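# Carry a limp 5.7 kg spare arm to another desk

## Task

Move the unpowered spare robot arm (5.7 kg, joints swinging freely) from its desk onto the other desk. At the end it must rest motionless with nothing hanging past any desk edge, and it must stay there without the robot supporting it. No part of it may drop freely by more than a few centimetres. The robot must release it and back away, and must not tip over or finish tilted.

## Robot and tools

Robot: a wheeled base with a vertical column, a tilting head and two six-joint arms (left and right), each with a two-finger gripper. Folded, as it starts, it measures 0.73 m long, 0.62 m wide and 1.88 m tall, with its front 0.40 m ahead of the column. The base can drive straight and turn in place. It cannot move sideways.

Frames: the base frame sits on the floor under the column, midway between the drive wheels, with x forward, y left and z up. left_hand and right_hand are reported in this frame as the point where the fingers meet (the tips reach 8 mm further). The hand's z axis runs along the fingers and its y axis across the opening. The odometry frame is the base frame as it was when the scene began. base_odometry counts wheel rotation only, so slipping shows up as travel. Heading is positive to the left, in -3.142 to 3.142.

execute_actions: argument actions is a list holding either one action or nothing. An empty list only reports state and images. An action may contain base, joints, or both, and optionally speeds. All of its parts begin at the same moment.
- base holds exactly one key. translate_m is a relative drive in metres, -3 to 3, with forward positive. rotate_rad is a relative turn in radians, -3.2 to 3.2, with counter-clockwise (left) positive. Each is counted from where the base last reported itself. A move that would need more than 8.667 s at its top speed is refused.
- joints maps joint names to absolute targets. head_tilt_rad runs -0.61 to 1.308 (0 is about level, positive looks down). For each side X (left or right): X_joint1_rad -2.879 to 2.879; X_joint2_rad 0 to 3.141; X_joint3_rad 0 to 3.019; X_joint4_rad -1.692 to 1.57; X_joint5_rad -1.57 to 1.57 (positive swings the hand to the robot's right); X_joint6_rad -2.094 to 2.094 (rolls the hand; positive is clockwise seen from behind); X_gripper_m 0 to 0.093, the gap between fingertips in metres. The done tolerances are ±0.03 (head), ±0.045, ±0.14, ±0.09, ±0.055, ±0.03 and ±0.035 (joints 1 to 6), and ±0.003 (gripper). A joint or base that you leave out may still be pushing toward its previous target.
- speeds caps top speed for this action only: translate_m 0.05 to 0.8 m/s, rotate_rad 0.1 to 1 rad/s (the default is the maximum). It has no effect on the arms.
- cameras: a list drawn from cam_head_left, cam_head_right, cam_left_wrist, cam_right_wrist, nav_camera, all. Omitting it, null, or ["all"] gives every camera, and [] gives none.
An unknown key or an out-of-range value rejects the whole call and nothing moves.

wait: seconds, 0 to 10. It commands nothing and returns state and images. zoom_image: camera plus region [x0, y0, x1, y1] in pixels of that camera's latest full image, with the origin at the top left and at most 504x504. finished_scene: scene, the number of the current scene. It ends the scene for good and reports success, so call it only once the desk arm rests on its own.

Arm geometry (approximate): with joint1 at -1.57 (left) or 1.57 (right) and joints 5 and 6 at 0, the arm works in a vertical plane pointing forward, 0.23 m to that side of the column. Let a = j2 - 0.35, b = 1.05 + j2 - j3, c = b - j4 (c = 1.57 means the fingers point straight down). The hand is then 0.12 + 0.39 sin a + 0.38 cos b + 0.25 cos c m ahead and 1.46 + 0.39 cos a - 0.38 sin b - 0.25 sin c m up. For example, j2, j3, j4 = 0.93, 0.78, 0.14 gives 0.60 m ahead and 1.21 m up. In practice the hand lands up to about 5 cm lower and nearer the column, or about 12 cm with a heavy or far-out load. The reported hand position is accurate to 1 to 3 cm. Reach is about 1 m from the shoulder, and the lowest point is 0.47 m up, so the floor is out of reach.

Loads per arm, fingers down: up to 3.2 kg at about 0.4 m ahead and 0.65 to 1.2 m up; up to 2 kg out to 0.6 m ahead; up to 1 kg out to 0.8 m ahead and 0.9 to 1.2 m up. One gripper holds roughly 2 to 6 kg. The 5.7 kg arm is therefore best carried close in, probably with both hands, and kept low. Overloaded arms sag and report time_out or off_target.

Gripper: the fingers are 7 cm long. To grasp, command an opening smaller than the object; off_target is then expected. A reported opening that stays 0.002 m or more above the target means something is held. Joint moves of under about 0.03 rad (0.08 for joints 2 and 3) may not happen at all. For gentle contact, step about 0.05 rad per call from your previous target.

Result lines: base_status and joint_status give the outcome of each motion: done, off_target, contact_stop (base only, a wheel stalled), time_out, not_followed, or limit_stop_at_motor_heat. "joint command not followed" means a self-collision check blocked that arm. To clear it, move the joints involved back by at least 0.05 rad, or move the other arm away. on_its_own lists what the call did not command ("held at" is a target, not a position). motor_effort shows only left_wheel and right_wheel, in percent, with the peak in brackets. wheel_motors_off = 1 means the wheels are briefly disabled after about 3 s of hard pushing. If turned_by_wheels and turned_by_imu disagree by more than about 4 % and by 0.05 rad or more, the base slipped or hit something. base_tilt is in degrees, forward and right positive. Motor temperatures are listed per arm. MOTOR HOT appears from 85 °C, and at 100 °C that arm goes limp and drops what it holds.

Avoid: letting the carried arm drop or swing loose; arm-on-arm collisions or pressing (a hard press ends the run); desk tops between 0.30 and 1.20 m high riding over the base and hitting the column; long hard pushes by an arm (to relieve one, send back its reported joint positions, though a held load then sinks a little). After a base contact_stop, back up 0.05 m before anything else. After a stop, later moving calls in the same reply are skipped. While you think, the robot keeps holding its last command.

Each tool is called after "Call:" by a JSON object that holds its "method" and its "body".

## Session

Call:
{"method": "execute_actions", "body": {"actions": []}}

Scene clock: 0.00 s.
Motor temperatures (°C, as the motors report them): left_arm=[27 25 26 29 28 28] | right_arm=[27 25 27 28 28 28]
base_odometry: x=+0.000 y=+0.000 heading=+0.000 (m, m, rad; odometry frame)
turned_by_wheels: +0.000 (rad since the last result)
turned_by_imu: +0.000 (rad since the last result)
base_tilt: forward=+0.3 right=-0.5 (deg)
base_status: not commanded
joint_positions: head_tilt_rad=+0.878 left_joint1_rad=-1.575 left_joint2_rad=+0.875 left_joint3_rad=+0.381 left_joint4_rad=-0.962 left_joint5_rad=-0.055 left_joint6_rad=+0.047 left_gripper_m=+0.094 right_joint1_rad=+1.561 right_joint2_rad=+0.884 right_joint3_rad=+0.386 right_joint4_rad=-0.918 right_joint5_rad=+0.040 right_joint6_rad=-0.053 right_gripper_m=+0.094
joint_status: not commanded
wheel_motors_off: 0
motor_effort: left_wheel=+2 right_wheel=-1 (%)
left_hand: x=+0.1324 y=+0.2332 z=+1.2604 quat_wxyz=(+0.449, -0.035, -0.893, -0.013) (m; base frame)
right_hand: x=+0.1396 y=-0.2344 z=+1.2508 quat_wxyz=(+0.432, +0.028, -0.901, +0.009) (m; base frame)
pictures: cam_head_left, cam_head_right, cam_left_wrist, cam_right_wrist, nav_camera
Images, in order (width x height): cam_head_left 896x504, cam_head_right 896x504, cam_left_wrist 616x616, cam_right_wrist 616x616, nav_camera 896x504.

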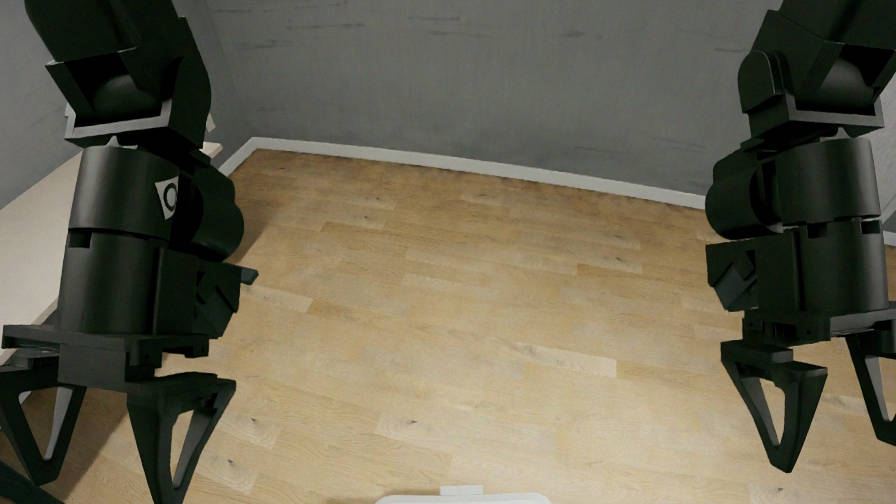

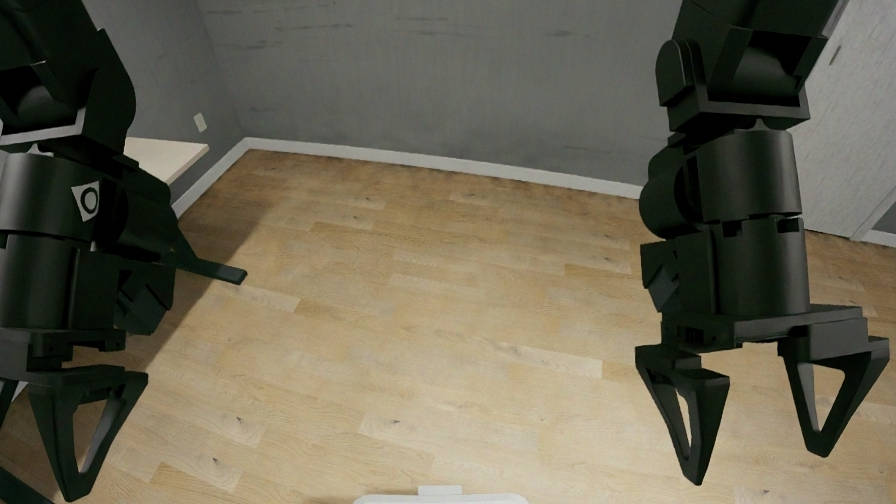

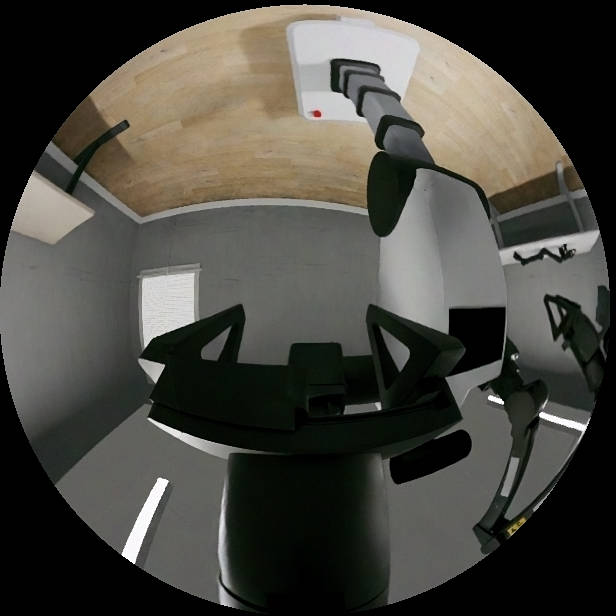

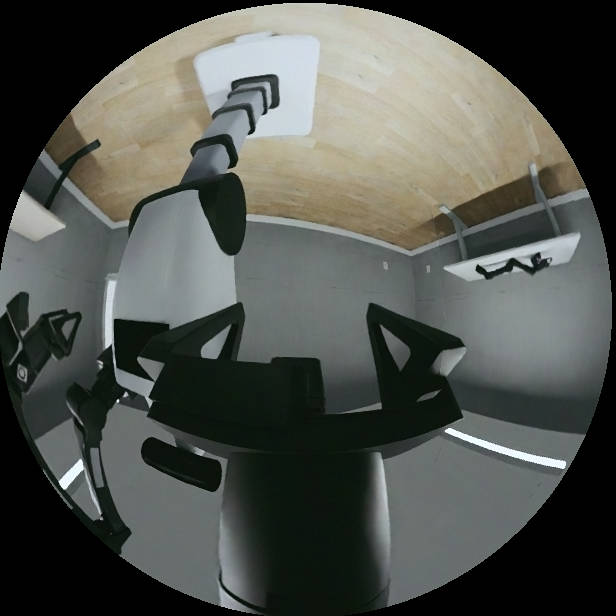

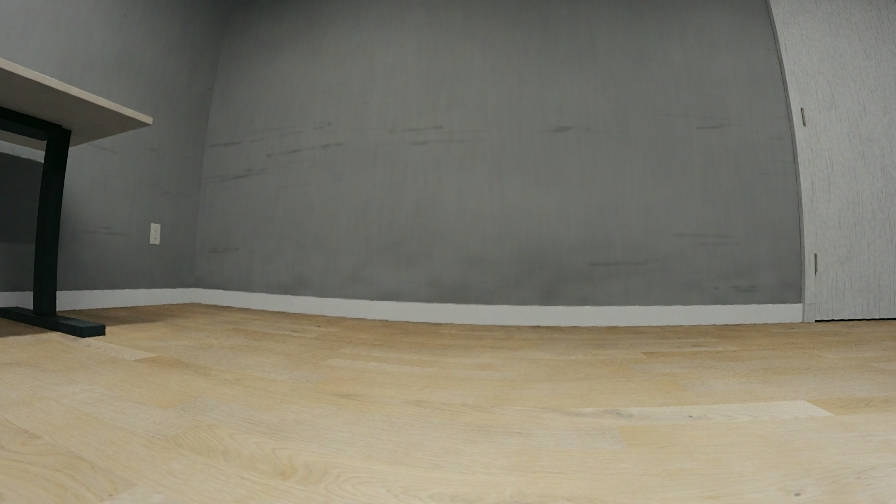

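Call:
{"method": "execute_actions", "body": {"actions": [{"base":{"rotate_rad":-1.8},"joints":{"head_tilt_rad":0.5}}], "cameras": ["cam_head_left","nav_camera"]}}

Scene clock: 5.03 s.
Motor temperatures (°C, as the motors report them): left_arm=[27 26 26 29 28 28] | right_arm=[27 25 27 28 28 28]
base_odometry: x=+0.000 y=+0.000 heading=-1.800 (m, m, rad; odometry frame)
turned_by_wheels: -1.800 (rad since the last result)
turned_by_imu: -1.817 (rad since the last result)
base_tilt: forward=+0.1 right=-0.3 (deg)
base_status: done
joint_positions: head_tilt_rad=+0.518 left_joint1_rad=-1.575 left_joint2_rad=+0.875 left_joint3_rad=+0.381 left_joint4_rad=-0.962 left_joint5_rad=-0.055 left_joint6_rad=+0.047 left_gripper_m=+0.094 right_joint1_rad=+1.561 right_joint2_rad=+0.884 right_joint3_rad=+0.386 right_joint4_rad=-0.918 right_joint5_rad=+0.040 right_joint6_rad=-0.053 right_gripper_m=+0.094
joint_status: all done
wheel_motors_off: 0
motor_effort: left_wheel=+0(35) right_wheel=+0(27) (%)
left_hand: x=+0.1324 y=+0.2332 z=+1.2604 quat_wxyz=(+0.449, -0.035, -0.893, -0.013) (m; base frame)
right_hand: x=+0.1396 y=-0.2344 z=+1.2508 quat_wxyz=(+0.432, +0.028, -0.901, +0.009) (m; base frame)
pictures: cam_head_left, nav_camera
camera_calibration (this result's frames):
cam_head_left: T_world_to_cam=[[-0.00356594, -0.999936, -0.010724, 0.0452706], [-0.42986, 0.0112155, -0.902826, 1.41049], [0.902888, 0.00139042, -0.429873, 0.554871], [0, 0, 0, 1]] pos_world=[0.105487, 0.0286768, 1.51243]
Images, in order (width x height): cam_head_left 896x504, nav_camera 896x504.

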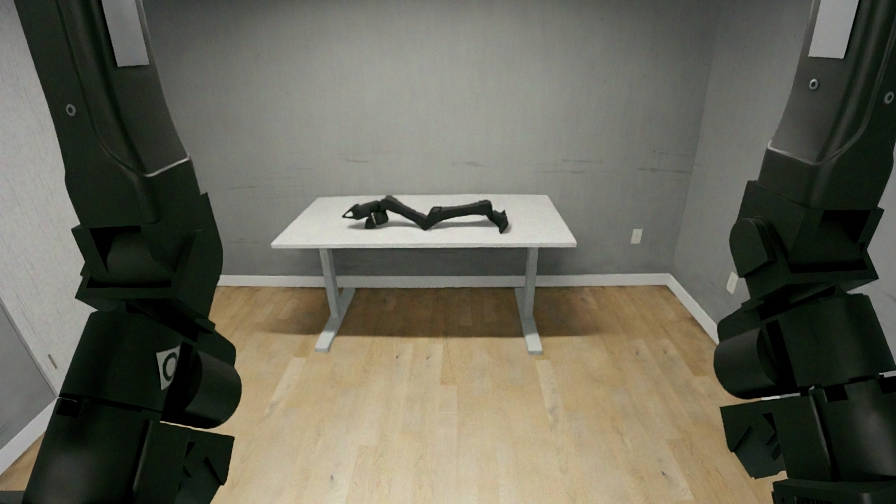

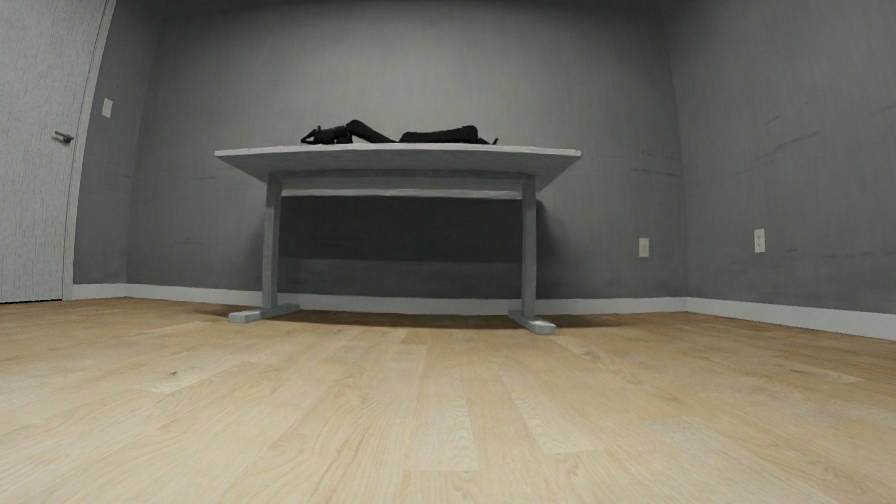

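Call:
{"method": "execute_actions", "body": {"actions": [{"base":{"translate_m":1.0},"joints":{"head_tilt_rad":0.75,"left_joint2_rad":1.2,"left_joint3_rad":1.2,"left_joint4_rad":-0.5,"left_joint6_rad":1.57,"right_joint2_rad":1.2,"right_joint3_rad":1.2,"right_joint4_rad":-0.5,"right_joint6_rad":1.57}}]}}

Scene clock: 18.17 s.
Motor temperatures (°C, as the motors report them): left_arm=[27 26 26 29 28 28] | right_arm=[27 26 27 28 28 28]
base_odometry: x=-0.227 y=-0.974 heading=-1.799 (m, m, rad; odometry frame)
turned_by_wheels: +0.000 (rad since the last result)
turned_by_imu: -0.003 (rad since the last result)
base_tilt: forward=+0.2 right=-0.5 (deg)
base_status: done
joint_positions: head_tilt_rad=+0.753 left_joint1_rad=-1.575 left_joint2_rad=+1.199 left_joint3_rad=+1.186 left_joint4_rad=-0.507 left_joint5_rad=-0.055 left_joint6_rad=+1.563 left_gripper_m=+0.094 right_joint1_rad=+1.561 right_joint2_rad=+1.196 right_joint3_rad=+1.186 right_joint4_rad=-0.505 right_joint5_rad=+0.040 right_joint6_rad=+1.563 right_gripper_m=+0.094
joint_status: all done
wheel_motors_off: 0
motor_effort: left_wheel=+1(53) right_wheel=+0(48) (%)
left_hand: x=+0.6009 y=+0.2317 z=+1.1302 quat_wxyz=(+0.017, -0.705, -0.709, -0.019) (m; base frame)
right_hand: x=+0.6022 y=-0.2377 z=+1.1315 quat_wxyz=(-0.020, -0.706, -0.708, +0.015) (m; base frame)
pictures: cam_head_left, cam_head_right, cam_left_wrist, cam_right_wrist, nav_camera
camera_calibration (this result's frames):
cam_head_left: T_world_to_cam=[[-0.00596217, -0.999936, -0.00960071, 0.0436604], [-0.628037, 0.0112155, -0.778103, 1.22832], [0.778161, 0.00139042, -0.628063, 0.866322], [0, 0, 0, 1]] pos_world=[0.0975546, 0.0286768, 1.50029]
cam_head_right: T_world_to_cam=[[-0.0170265, -0.999825, -0.00775911, -0.027869], [-0.621081, 0.0166576, -0.783569, 1.2309], [0.783562, -0.00852243, -0.621256, 0.850614], [0, 0, 0, 1]] pos_world=[0.0975067, -0.0411187, 1.49273]
cam_left_wrist: T_world_to_cam=[[-0.999967, -0.00162861, -0.00793846, 0.607664], [-0.00625431, 0.778018, 0.62821, -0.885127], [0.00515316, 0.628239, -0.778003, 0.853239], [0, 0, 0, 1]] pos_world=[0.597711, 0.153596, 1.22469]
cam_right_wrist: T_world_to_cam=[[-0.999963, -0.00346233, -0.00786692, 0.612629], [-0.00723621, 0.833042, 0.553162, -0.423098], [0.00463824, 0.553199, -0.833036, 1.1924], [0, 0, 0, 1]] pos_world=[0.604014, -0.305056, 1.23218]
Images, in order (width x height): cam_head_left 896x504, cam_head_right 896x504, cam_left_wrist 616x616, cam_right_wrist 616x616, nav_camera 896x504.

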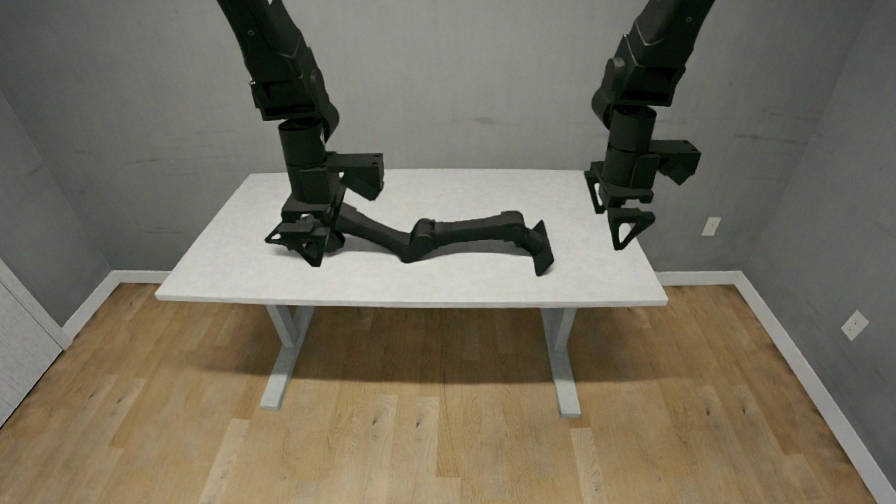

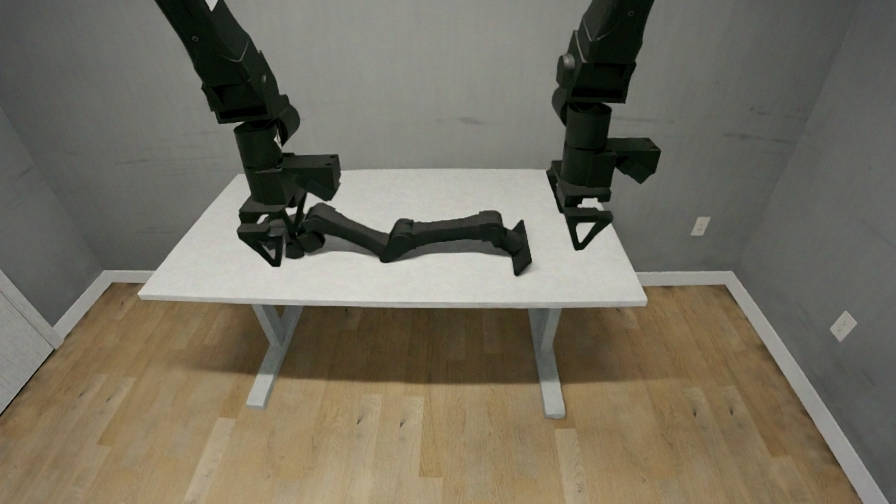

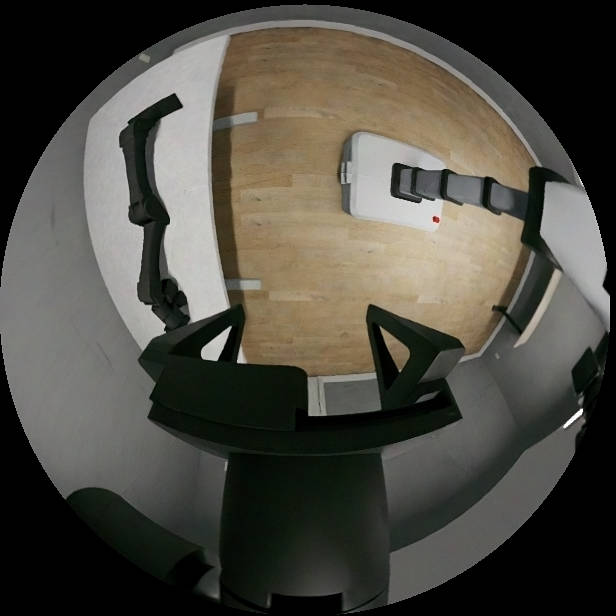

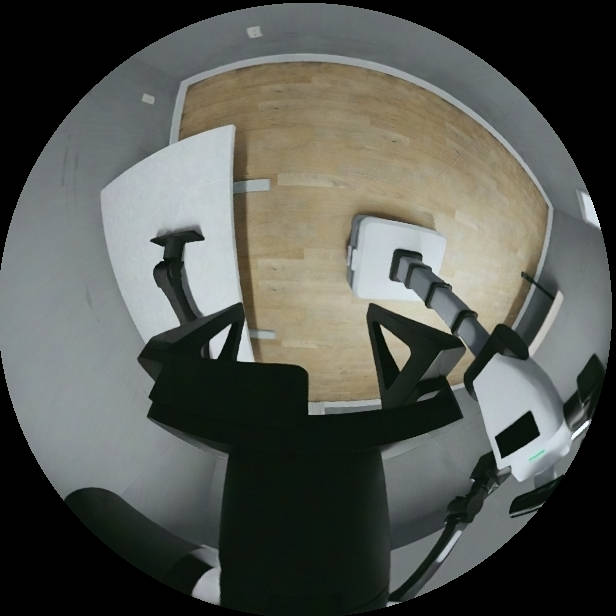

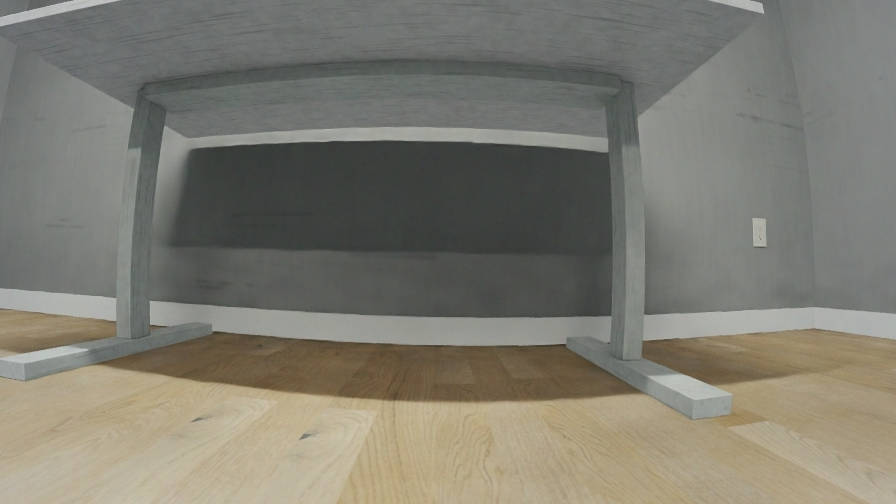

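Call:
{"method": "zoom_image", "body": {"camera": "cam_head_right", "region": [230, 170, 570, 310]}}

Call:
{"method": "zoom_image", "body": {"camera": "cam_left_wrist", "region": [60, 60, 280, 350]}}

Region (230, 170, 570, 310) of cam_head_right's 896x504 image, scaled by 1.482, with more detail than that image has; it fills the top 208 rows of this view, and the rest is white.

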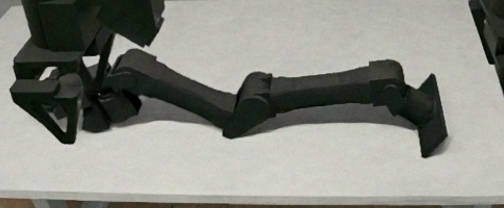

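Region (60, 60, 280, 350) of cam_left_wrist's 616x616 image, scaled by 1.738, with more detail than that image has; it fills the left 382 columns of this view, and the rest is white.

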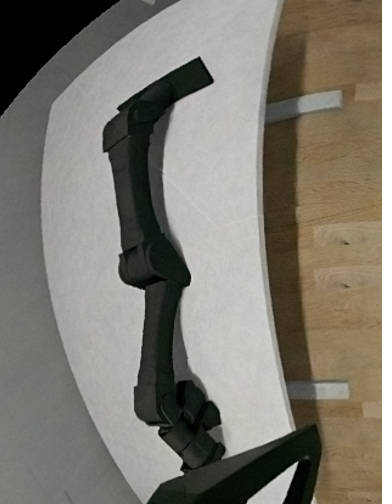

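Call:
{"method": "execute_actions", "body": {"actions": [{"base":{"rotate_rad":0.3}}], "cameras": []}}

Call:
{"method": "execute_actions", "body": {"actions": [{"base":{"translate_m":0.43},"joints":{"head_tilt_rad":1.0,"left_joint2_rad":1.1,"left_joint3_rad":0.9,"left_joint4_rad":-0.32,"right_joint2_rad":1.1,"right_joint3_rad":0.9,"right_joint4_rad":-0.32}}], "cameras": []}}

Call:
{"method": "execute_actions", "body": {"actions": [{"base":{"rotate_rad":-0.3}}]}}

Scene clock: 42.93 s.
Motor temperatures (°C, as the motors report them): left_arm=[27 29 27 29 28 28] | right_arm=[27 29 29 28 28 28]
base_odometry: x=-0.227 y=-0.974 heading=-1.500 (m, m, rad; odometry frame)
turned_by_wheels: +0.299 (rad since the last result)
turned_by_imu: +0.301 (rad since the last result)
base_tilt: forward=+0.1 right=-0.5 (deg)
base_status: done
joint_positions: head_tilt_rad=+0.753 left_joint1_rad=-1.575 left_joint2_rad=+1.199 left_joint3_rad=+1.186 left_joint4_rad=-0.507 left_joint5_rad=-0.055 left_joint6_rad=+1.563 left_gripper_m=+0.094 right_joint1_rad=+1.561 right_joint2_rad=+1.196 right_joint3_rad=+1.186 right_joint4_rad=-0.505 right_joint5_rad=+0.040 right_joint6_rad=+1.563 right_gripper_m=+0.094
joint_status: not commanded
wheel_motors_off: 0
motor_effort: left_wheel=-2(40) right_wheel=+0(33) (%)
left_hand: x=+0.6009 y=+0.2317 z=+1.1302 quat_wxyz=(+0.017, -0.705, -0.709, -0.019) (m; base frame)
right_hand: x=+0.6022 y=-0.2377 z=+1.1315 quat_wxyz=(-0.020, -0.706, -0.708, +0.015) (m; base frame)
pictures: none
No camera images: the call's "cameras" was empty. Leave "cameras" out to get every camera's image.

Scene clock: 45.20 s.
Motor temperatures (°C, as the motors report them): left_arm=[27 29 27 29 28 28] | right_arm=[27 29 28 28 28 28]
base_odometry: x=-0.196 y=-1.403 heading=-1.500 (m, m, rad; odometry frame)
turned_by_wheels: +0.000 (rad since the last result)
turned_by_imu: -0.001 (rad since the last result)
base_tilt: forward=+0.2 right=-0.4 (deg)
base_status: done
joint_positions: head_tilt_rad=+1.001 left_joint1_rad=-1.575 left_joint2_rad=+1.096 left_joint3_rad=+0.891 left_joint4_rad=-0.333 left_joint5_rad=-0.055 left_joint6_rad=+1.564 left_gripper_m=+0.094 right_joint1_rad=+1.561 right_joint2_rad=+1.098 right_joint3_rad=+0.889 right_joint4_rad=-0.329 right_joint5_rad=+0.040 right_joint6_rad=+1.564 right_gripper_m=+0.094
joint_status: all done
wheel_motors_off: 0
motor_effort: left_wheel=+0(47) right_wheel=+0(48) (%)
left_hand: x=+0.5022 y=+0.2319 z=+1.1293 quat_wxyz=(+0.023, -0.705, -0.708, -0.013) (m; base frame)
right_hand: x=+0.5013 y=-0.2372 z=+1.1284 quat_wxyz=(-0.012, -0.706, -0.708, +0.022) (m; base frame)
pictures: none
No camera images: the call's "cameras" was empty. Leave "cameras" out to get every camera's image.

Scene clock: 46.70 s.
Motor temperatures (°C, as the motors report them): left_arm=[27 28 27 29 28 28] | right_arm=[27 29 28 28 28 28]
base_odometry: x=-0.196 y=-1.403 heading=-1.799 (m, m, rad; odometry frame)
turned_by_wheels: -0.299 (rad since the last result)
turned_by_imu: -0.300 (rad since the last result)
base_tilt: forward=+0.1 right=-0.4 (deg)
base_status: done
joint_positions: head_tilt_rad=+1.001 left_joint1_rad=-1.575 left_joint2_rad=+1.096 left_joint3_rad=+0.891 left_joint4_rad=-0.333 left_joint5_rad=-0.055 left_joint6_rad=+1.564 left_gripper_m=+0.094 right_joint1_rad=+1.561 right_joint2_rad=+1.098 right_joint3_rad=+0.889 right_joint4_rad=-0.329 right_joint5_rad=+0.040 right_joint6_rad=+1.564 right_gripper_m=+0.094
joint_status: not commanded
wheel_motors_off: 0
motor_effort: left_wheel=+0(34) right_wheel=-2(40) (%)
left_hand: x=+0.5022 y=+0.2319 z=+1.1293 quat_wxyz=(+0.023, -0.705, -0.708, -0.013) (m; base frame)
right_hand: x=+0.5013 y=-0.2372 z=+1.1284 quat_wxyz=(-0.012, -0.706, -0.708, +0.022) (m; base frame)
pictures: cam_head_left, cam_head_right, cam_left_wrist, cam_right_wrist, nav_camera
camera_calibration (this result's frames):
cam_head_left: T_world_to_cam=[[-0.00813438, -0.999936, -0.00784557, 0.0410661], [-0.799665, 0.0112155, -0.600341, 0.963152], [0.600391, 0.00139042, -0.799705, 1.13954], [0, 0, 0, 1]] pos_world=[0.086364, 0.0286768, 1.48984]
cam_head_right: T_world_to_cam=[[-0.0184093, -0.999825, -0.00334704, -0.0345945], [-0.794262, 0.0166576, -0.607347, 0.968178], [0.607296, -0.00852243, -0.79443, 1.12612], [0, 0, 0, 1]] pos_world=[0.0844649, -0.0411187, 1.48252]
cam_left_wrist: T_world_to_cam=[[-0.999957, -0.000804477, 0.00926671, 0.489411], [0.0051961, 0.777999, 0.628244, -0.891123], [-0.0077149, 0.628265, -0.777961, 0.859332], [0, 0, 0, 1]] pos_world=[0.50065, 0.153798, 1.22384]
cam_right_wrist: T_world_to_cam=[[-0.999896, -0.00251184, 0.0142197, 0.486972], [0.00577557, 0.832984, 0.553267, -0.429137], [-0.0132345, 0.553291, -0.832883, 1.1988], [0, 0, 0, 1]] pos_world=[0.505265, -0.304599, 1.22896]
Images, in order (width x height): cam_head_left 896x504, cam_head_right 896x504, cam_left_wrist 616x616, cam_right_wrist 616x616, nav_camera 896x504.

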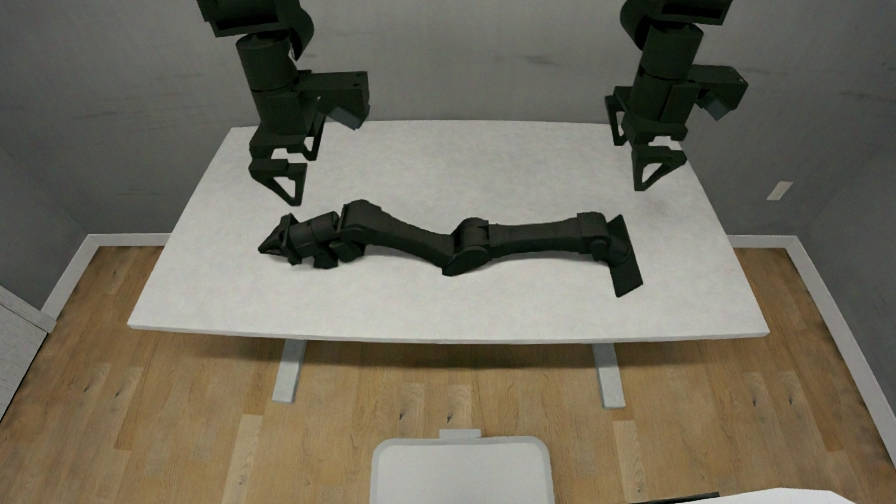

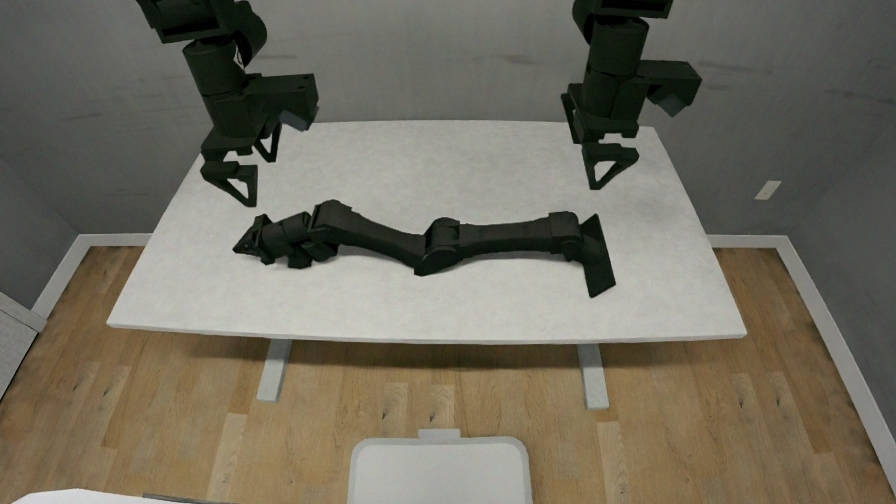

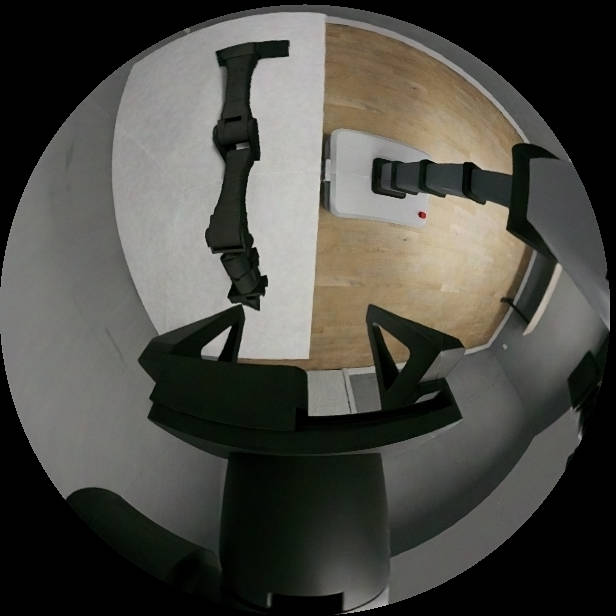

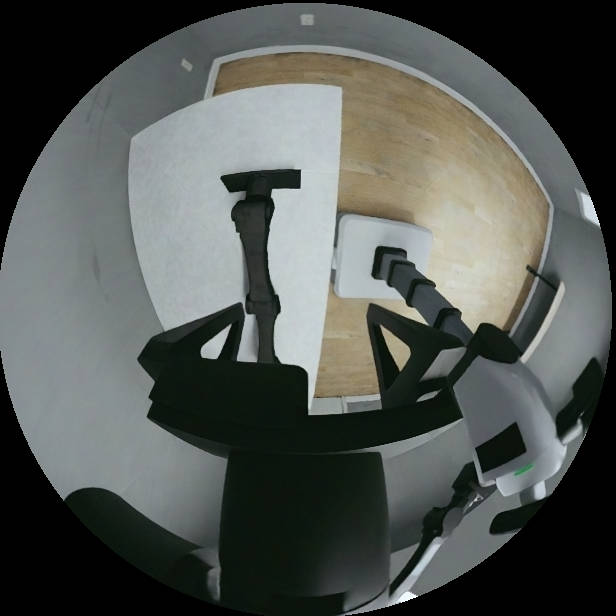

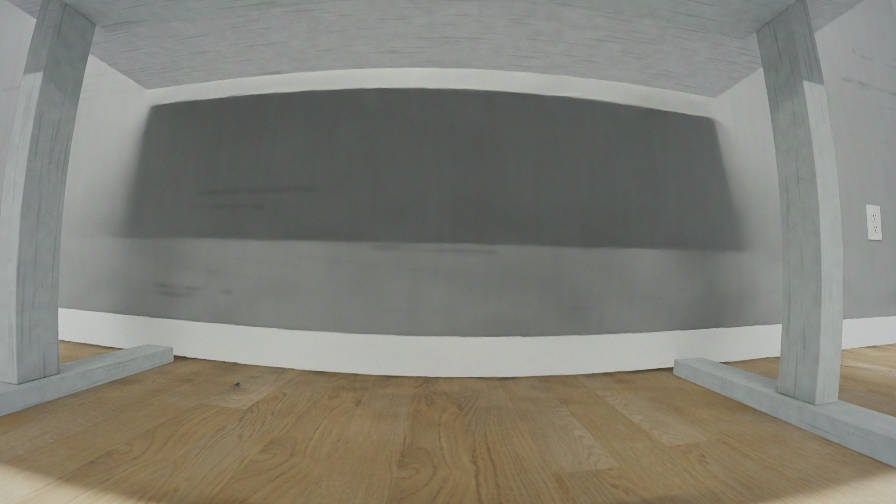

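Call:
{"method": "zoom_image", "body": {"camera": "cam_head_left", "region": [240, 180, 680, 360]}}

Call:
{"method": "zoom_image", "body": {"camera": "cam_left_wrist", "region": [150, 20, 350, 330]}}

Region (240, 180, 680, 360) of cam_head_left's 896x504 image, scaled by 1.145, with more detail than that image has; it fills the top 206 rows of this view, and the rest is white.

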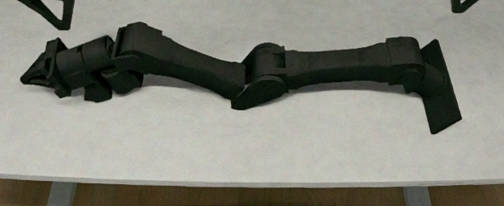

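Region (150, 20, 350, 330) of cam_left_wrist's 616x616 image, scaled by 1.626, with more detail than that image has; it fills the left 325 columns of this view, and the rest is white.

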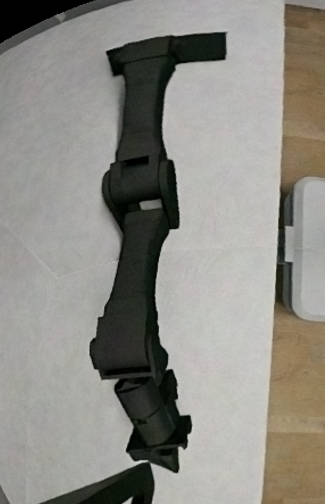

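Call:
{"method": "execute_actions", "body": {"actions": [{"base":{"translate_m":0.0},"joints":{"left_joint1_rad":-1.65,"left_joint2_rad":1.6,"left_joint3_rad":1.144,"left_joint4_rad":0.0,"right_joint2_rad":1.6,"right_joint3_rad":1.144,"right_joint4_rad":0.0,"right_joint6_rad":-1.57}}], "cameras": ["cam_head_left"]}}

Scene clock: 75.10 s.
Motor temperatures (°C, as the motors report them): left_arm=[27 29 27 29 28 28] | right_arm=[27 29 28 28 28 28]
base_odometry: x=-0.196 y=-1.403 heading=-1.799 (m, m, rad; odometry frame)
turned_by_wheels: +0.000 (rad since the last result)
turned_by_imu: +0.000 (rad since the last result)
base_tilt: forward=+0.1 right=-0.4 (deg)
base_status: done
joint_positions: head_tilt_rad=+1.001 left_joint1_rad=-1.651 left_joint2_rad=+1.612 left_joint3_rad=+1.138 left_joint4_rad=-0.008 left_joint5_rad=-0.055 left_joint6_rad=+1.564 left_gripper_m=+0.094 right_joint1_rad=+1.561 right_joint2_rad=+1.608 right_joint3_rad=+1.138 right_joint4_rad=-0.005 right_joint5_rad=+0.040 right_joint6_rad=-1.563 right_gripper_m=+0.094
joint_status: all done
wheel_motors_off: 0
motor_effort: left_wheel=+1(4) right_wheel=-6(7) (%)
left_hand: x=+0.5190 y=+0.1812 z=+0.9460 quat_wxyz=(-0.020, -0.718, -0.696, -0.010) (m; base frame)
right_hand: x=+0.5224 y=-0.2388 z=+0.9462 quat_wxyz=(+0.000, +0.702, -0.711, +0.034) (m; base frame)
pictures: cam_head_left
camera_calibration (this result's frames):
cam_head_left: T_world_to_cam=[[-0.00813439, -0.999936, -0.00784557, 0.0410661], [-0.799665, 0.0112155, -0.600341, 0.963151], [0.600391, 0.00139042, -0.799705, 1.13954], [0, 0, 0, 1]] pos_world=[0.086364, 0.0286768, 1.48984]
Images, in order (width x height): cam_head_left 896x504.

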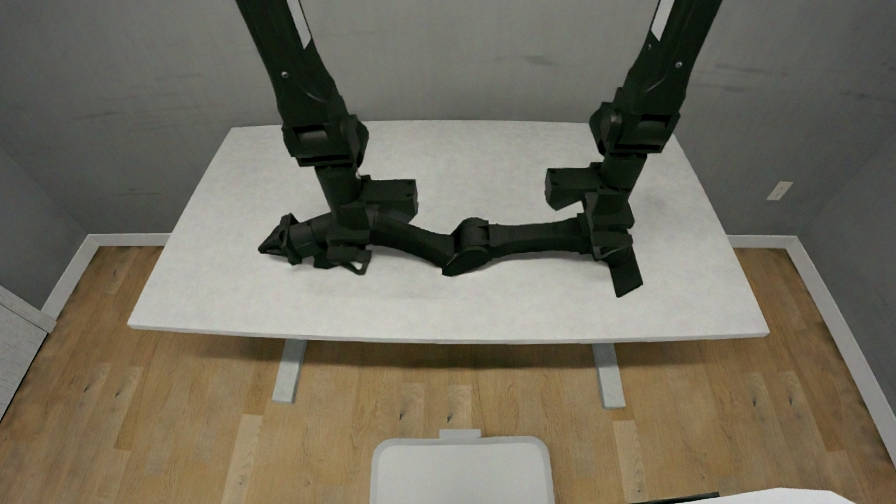

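Call:
{"method": "execute_actions", "body": {"actions": [{"base":{"translate_m":0.25},"joints":{"head_tilt_rad":1.2,"left_joint2_rad":1.773,"left_joint3_rad":1.144,"left_joint4_rad":0.109,"right_joint2_rad":1.773,"right_joint3_rad":1.144,"right_joint4_rad":0.109},"speeds":{"translate_m":0.15}}]}}

Scene clock: 80.67 s.
Motor temperatures (°C, as the motors report them): left_arm=[27 29 27 29 28 28] | right_arm=[27 29 28 28 28 28]
base_odometry: x=-0.253 y=-1.647 heading=-1.799 (m, m, rad; odometry frame)
turned_by_wheels: -0.001 (rad since the last result)
turned_by_imu: -0.002 (rad since the last result)
base_tilt: forward=+0.1 right=-0.4 (deg)
base_status: done
joint_positions: head_tilt_rad=+1.198 left_joint1_rad=-1.651 left_joint2_rad=+1.780 left_joint3_rad=+1.144 left_joint4_rad=+0.096 left_joint5_rad=-0.054 left_joint6_rad=+1.564 left_gripper_m=+0.094 right_joint1_rad=+1.561 right_joint2_rad=+1.781 right_joint3_rad=+1.145 right_joint4_rad=+0.103 right_joint5_rad=+0.040 right_joint6_rad=-1.564 right_gripper_m=+0.094
joint_status: all done
wheel_motors_off: 0
motor_effort: left_wheel=-1(47) right_wheel=+1(47) (%)
left_hand: x=+0.4576 y=+0.1793 z=+0.8850 quat_wxyz=(+0.000, -0.719, -0.695, +0.011) (m; base frame)
right_hand: x=+0.4602 y=-0.2391 z=+0.8833 quat_wxyz=(+0.020, +0.703, -0.711, +0.014) (m; base frame)
pictures: cam_head_left, cam_head_right, cam_left_wrist, cam_right_wrist, nav_camera
camera_calibration (this result's frames):
cam_head_left: T_world_to_cam=[[-0.00951311, -0.999936, -0.00610097, 0.0384484], [-0.901735, 0.0112155, -0.432144, 0.709231], [0.432185, 0.00139042, -0.901784, 1.30515], [0, 0, 0, 1]] pos_world=[0.0758381, 0.0286768, 1.48369]
cam_head_right: T_world_to_cam=[[-0.0187084, -0.999825, 0.000322351, -0.0402304], [-0.897808, 0.0166576, -0.440072, 0.715752], [0.439989, -0.00852243, -0.897963, 1.29392], [0, 0, 0, 1]] pos_world=[0.0725437, -0.0411187, 1.47689]
cam_left_wrist: T_world_to_cam=[[-0.999227, 0.0380401, 0.00996455, 0.439029], [0.0368419, 0.817021, 0.57543, -0.671192], [0.0137481, 0.575352, -0.817791, 0.736906], [0, 0, 0, 1]] pos_world=[0.453287, 0.107697, 0.984484]
cam_right_wrist: T_world_to_cam=[[0.999891, -0.0117512, -0.00898803, -0.452634], [-0.00344162, -0.775619, 0.631193, -0.740886], [-0.0143885, -0.631092, -0.775574, 0.661924], [0, 0, 0, 1]] pos_world=[0.459558, -0.162228, 0.976945]
Images, in order (width x height): cam_head_left 896x504, cam_head_right 896x504, cam_left_wrist 616x616, cam_right_wrist 616x616, nav_camera 896x504.

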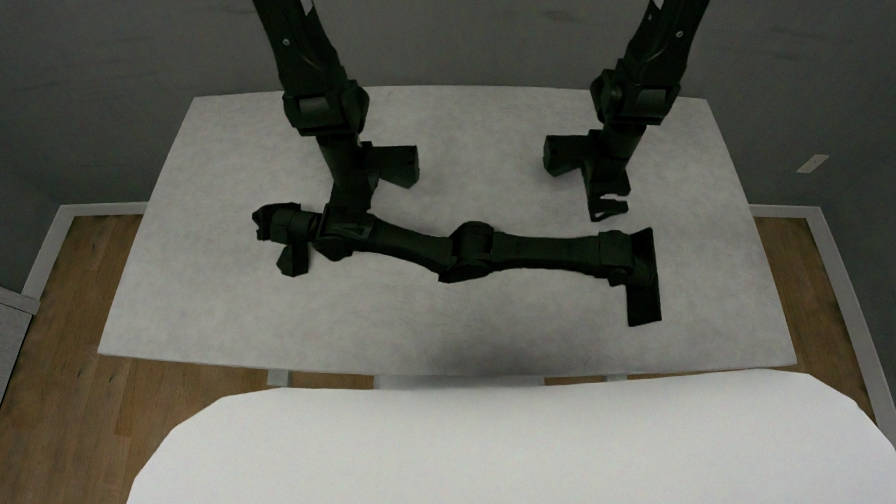

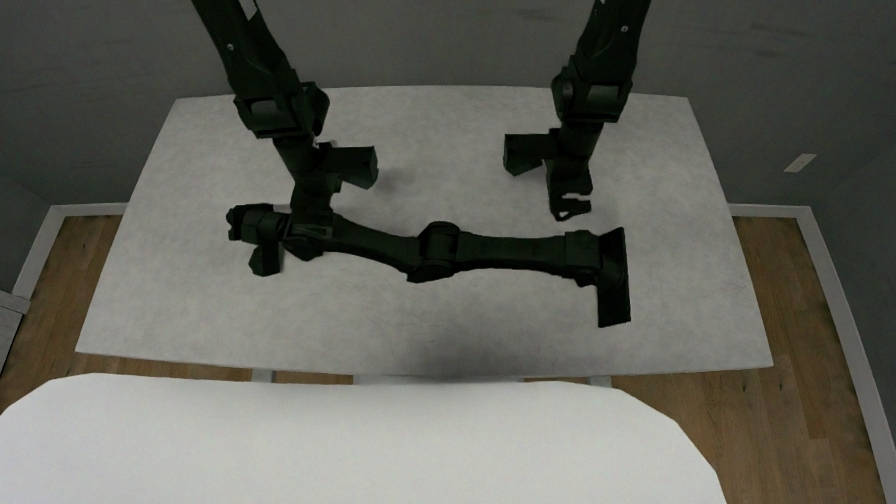

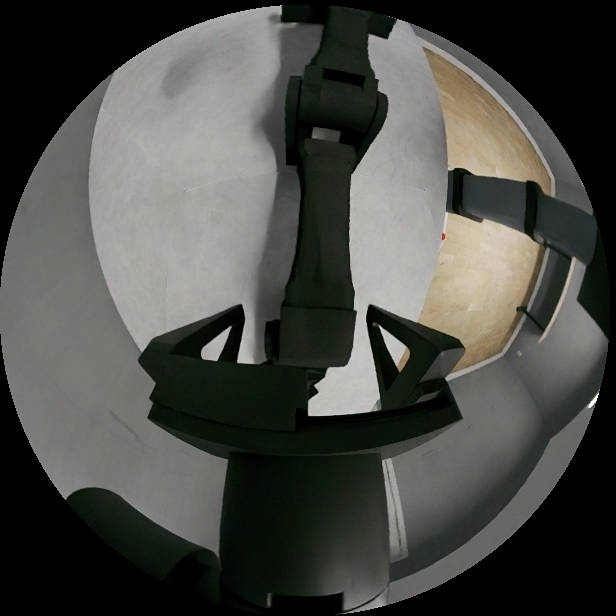

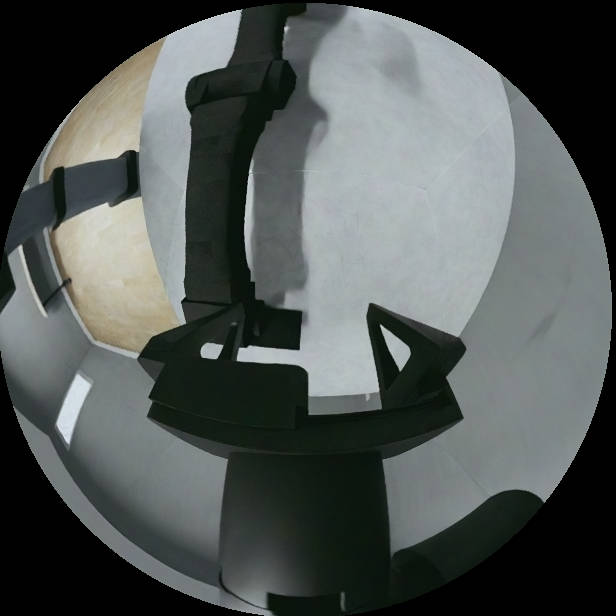

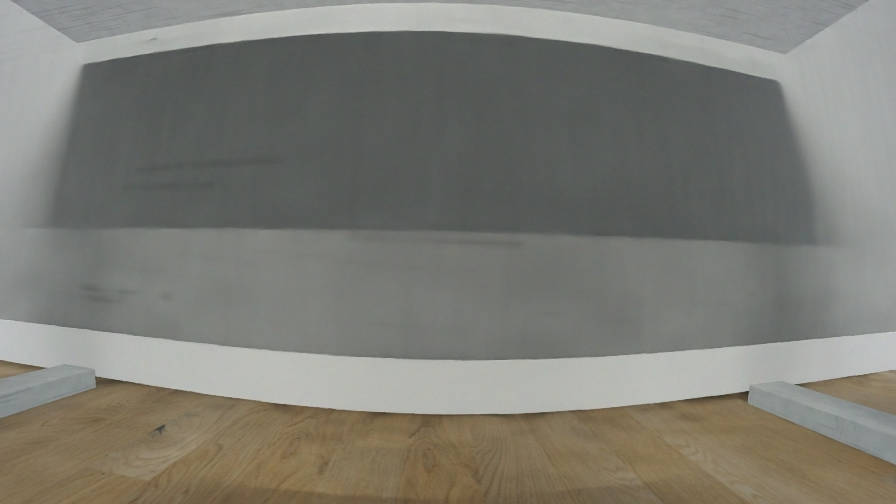

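Call:
{"method": "execute_actions", "body": {"actions": [{"joints":{"right_joint2_rad":1.819,"right_joint3_rad":0.969,"right_joint4_rad":0.33,"left_joint2_rad":1.80,"left_joint3_rad":1.10,"left_joint4_rad":0.17,"left_joint1_rad":-1.70}}], "cameras": ["cam_head_left","cam_left_wrist","cam_right_wrist"]}}

Scene clock: 104.47 s.
Motor temperatures (°C, as the motors report them): left_arm=[27 29 26 29 28 28] | right_arm=[27 30 27 28 28 28]
base_odometry: x=-0.253 y=-1.647 heading=-1.799 (m, m, rad; odometry frame)
turned_by_wheels: +0.000 (rad since the last result)
turned_by_imu: +0.000 (rad since the last result)
base_tilt: forward=+0.1 right=-0.2 (deg)
base_status: not commanded
joint_positions: head_tilt_rad=+1.198 left_joint1_rad=-1.698 left_joint2_rad=+1.787 left_joint3_rad=+1.107 left_joint4_rad=+0.154 left_joint5_rad=-0.054 left_joint6_rad=+1.564 left_gripper_m=+0.094 right_joint1_rad=+1.561 right_joint2_rad=+1.824 right_joint3_rad=+0.963 right_joint4_rad=+0.317 right_joint5_rad=+0.040 right_joint6_rad=-1.564 right_gripper_m=+0.094
joint_status: all done
wheel_motors_off: 0
motor_effort: left_wheel=-1(1) right_wheel=+2(2) (%)
left_hand: x=+0.4435 y=+0.1478 z=+0.8869 quat_wxyz=(-0.020, -0.727, -0.686, +0.020) (m; base frame)
right_hand: x=+0.3753 y=-0.2386 z=+0.8859 quat_wxyz=(+0.024, +0.703, -0.711, +0.010) (m; base frame)
pictures: cam_head_left, cam_left_wrist, cam_right_wrist
camera_calibration (this result's frames):
cam_head_left: T_world_to_cam=[[-0.00951312, -0.999936, -0.00610097, 0.0384484], [-0.901735, 0.0112155, -0.432144, 0.709231], [0.432185, 0.00139042, -0.901784, 1.30515], [0, 0, 0, 1]] pos_world=[0.0758381, 0.0286768, 1.48369]
cam_left_wrist: T_world_to_cam=[[-0.998151, 0.0604013, -0.00687311, 0.437353], [0.047066, 0.839395, 0.54148, -0.623755], [0.0384754, 0.540155, -0.840685, 0.771357], [0, 0, 0, 1]] pos_world=[0.436223, 0.0805072, 0.989226]
cam_right_wrist: T_world_to_cam=[[0.999713, -0.0118512, -0.0208117, -0.357187], [0.00394388, -0.775655, 0.631144, -0.745218], [-0.0236225, -0.631045, -0.775386, 0.666311], [0, 0, 0, 1]] pos_world=[0.375764, -0.161793, 0.979555]
Images, in order (width x height): cam_head_left 896x504, cam_left_wrist 616x616, cam_right_wrist 616x616.

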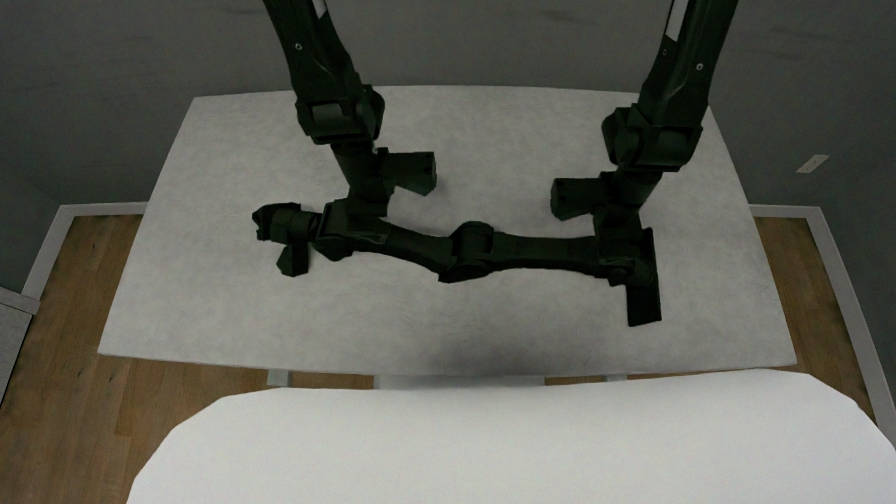

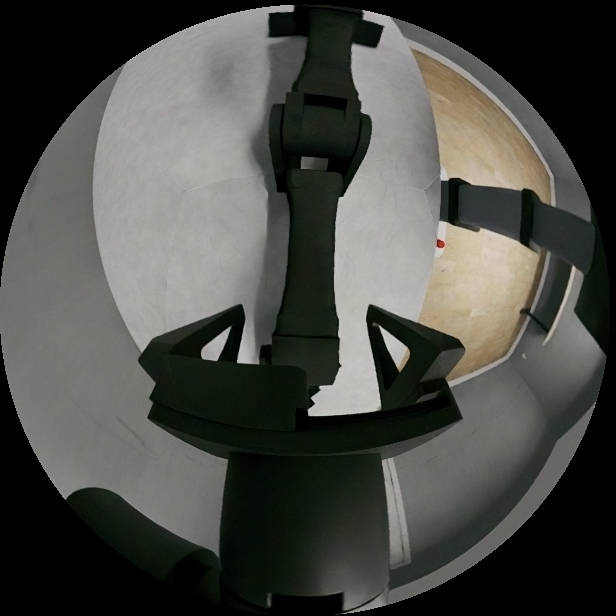

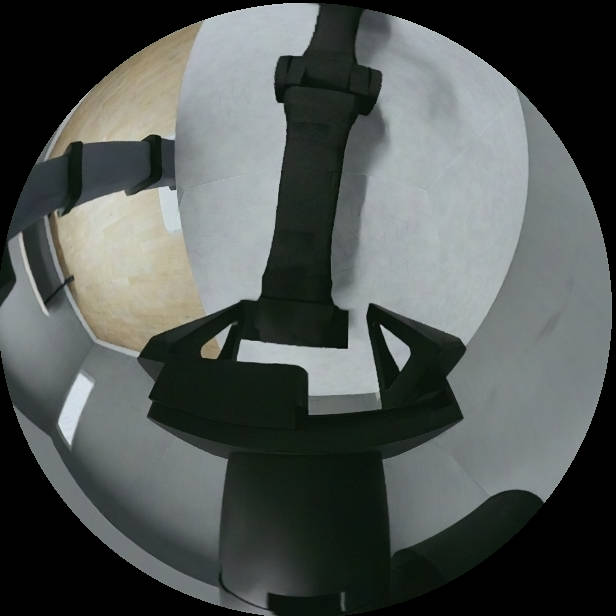

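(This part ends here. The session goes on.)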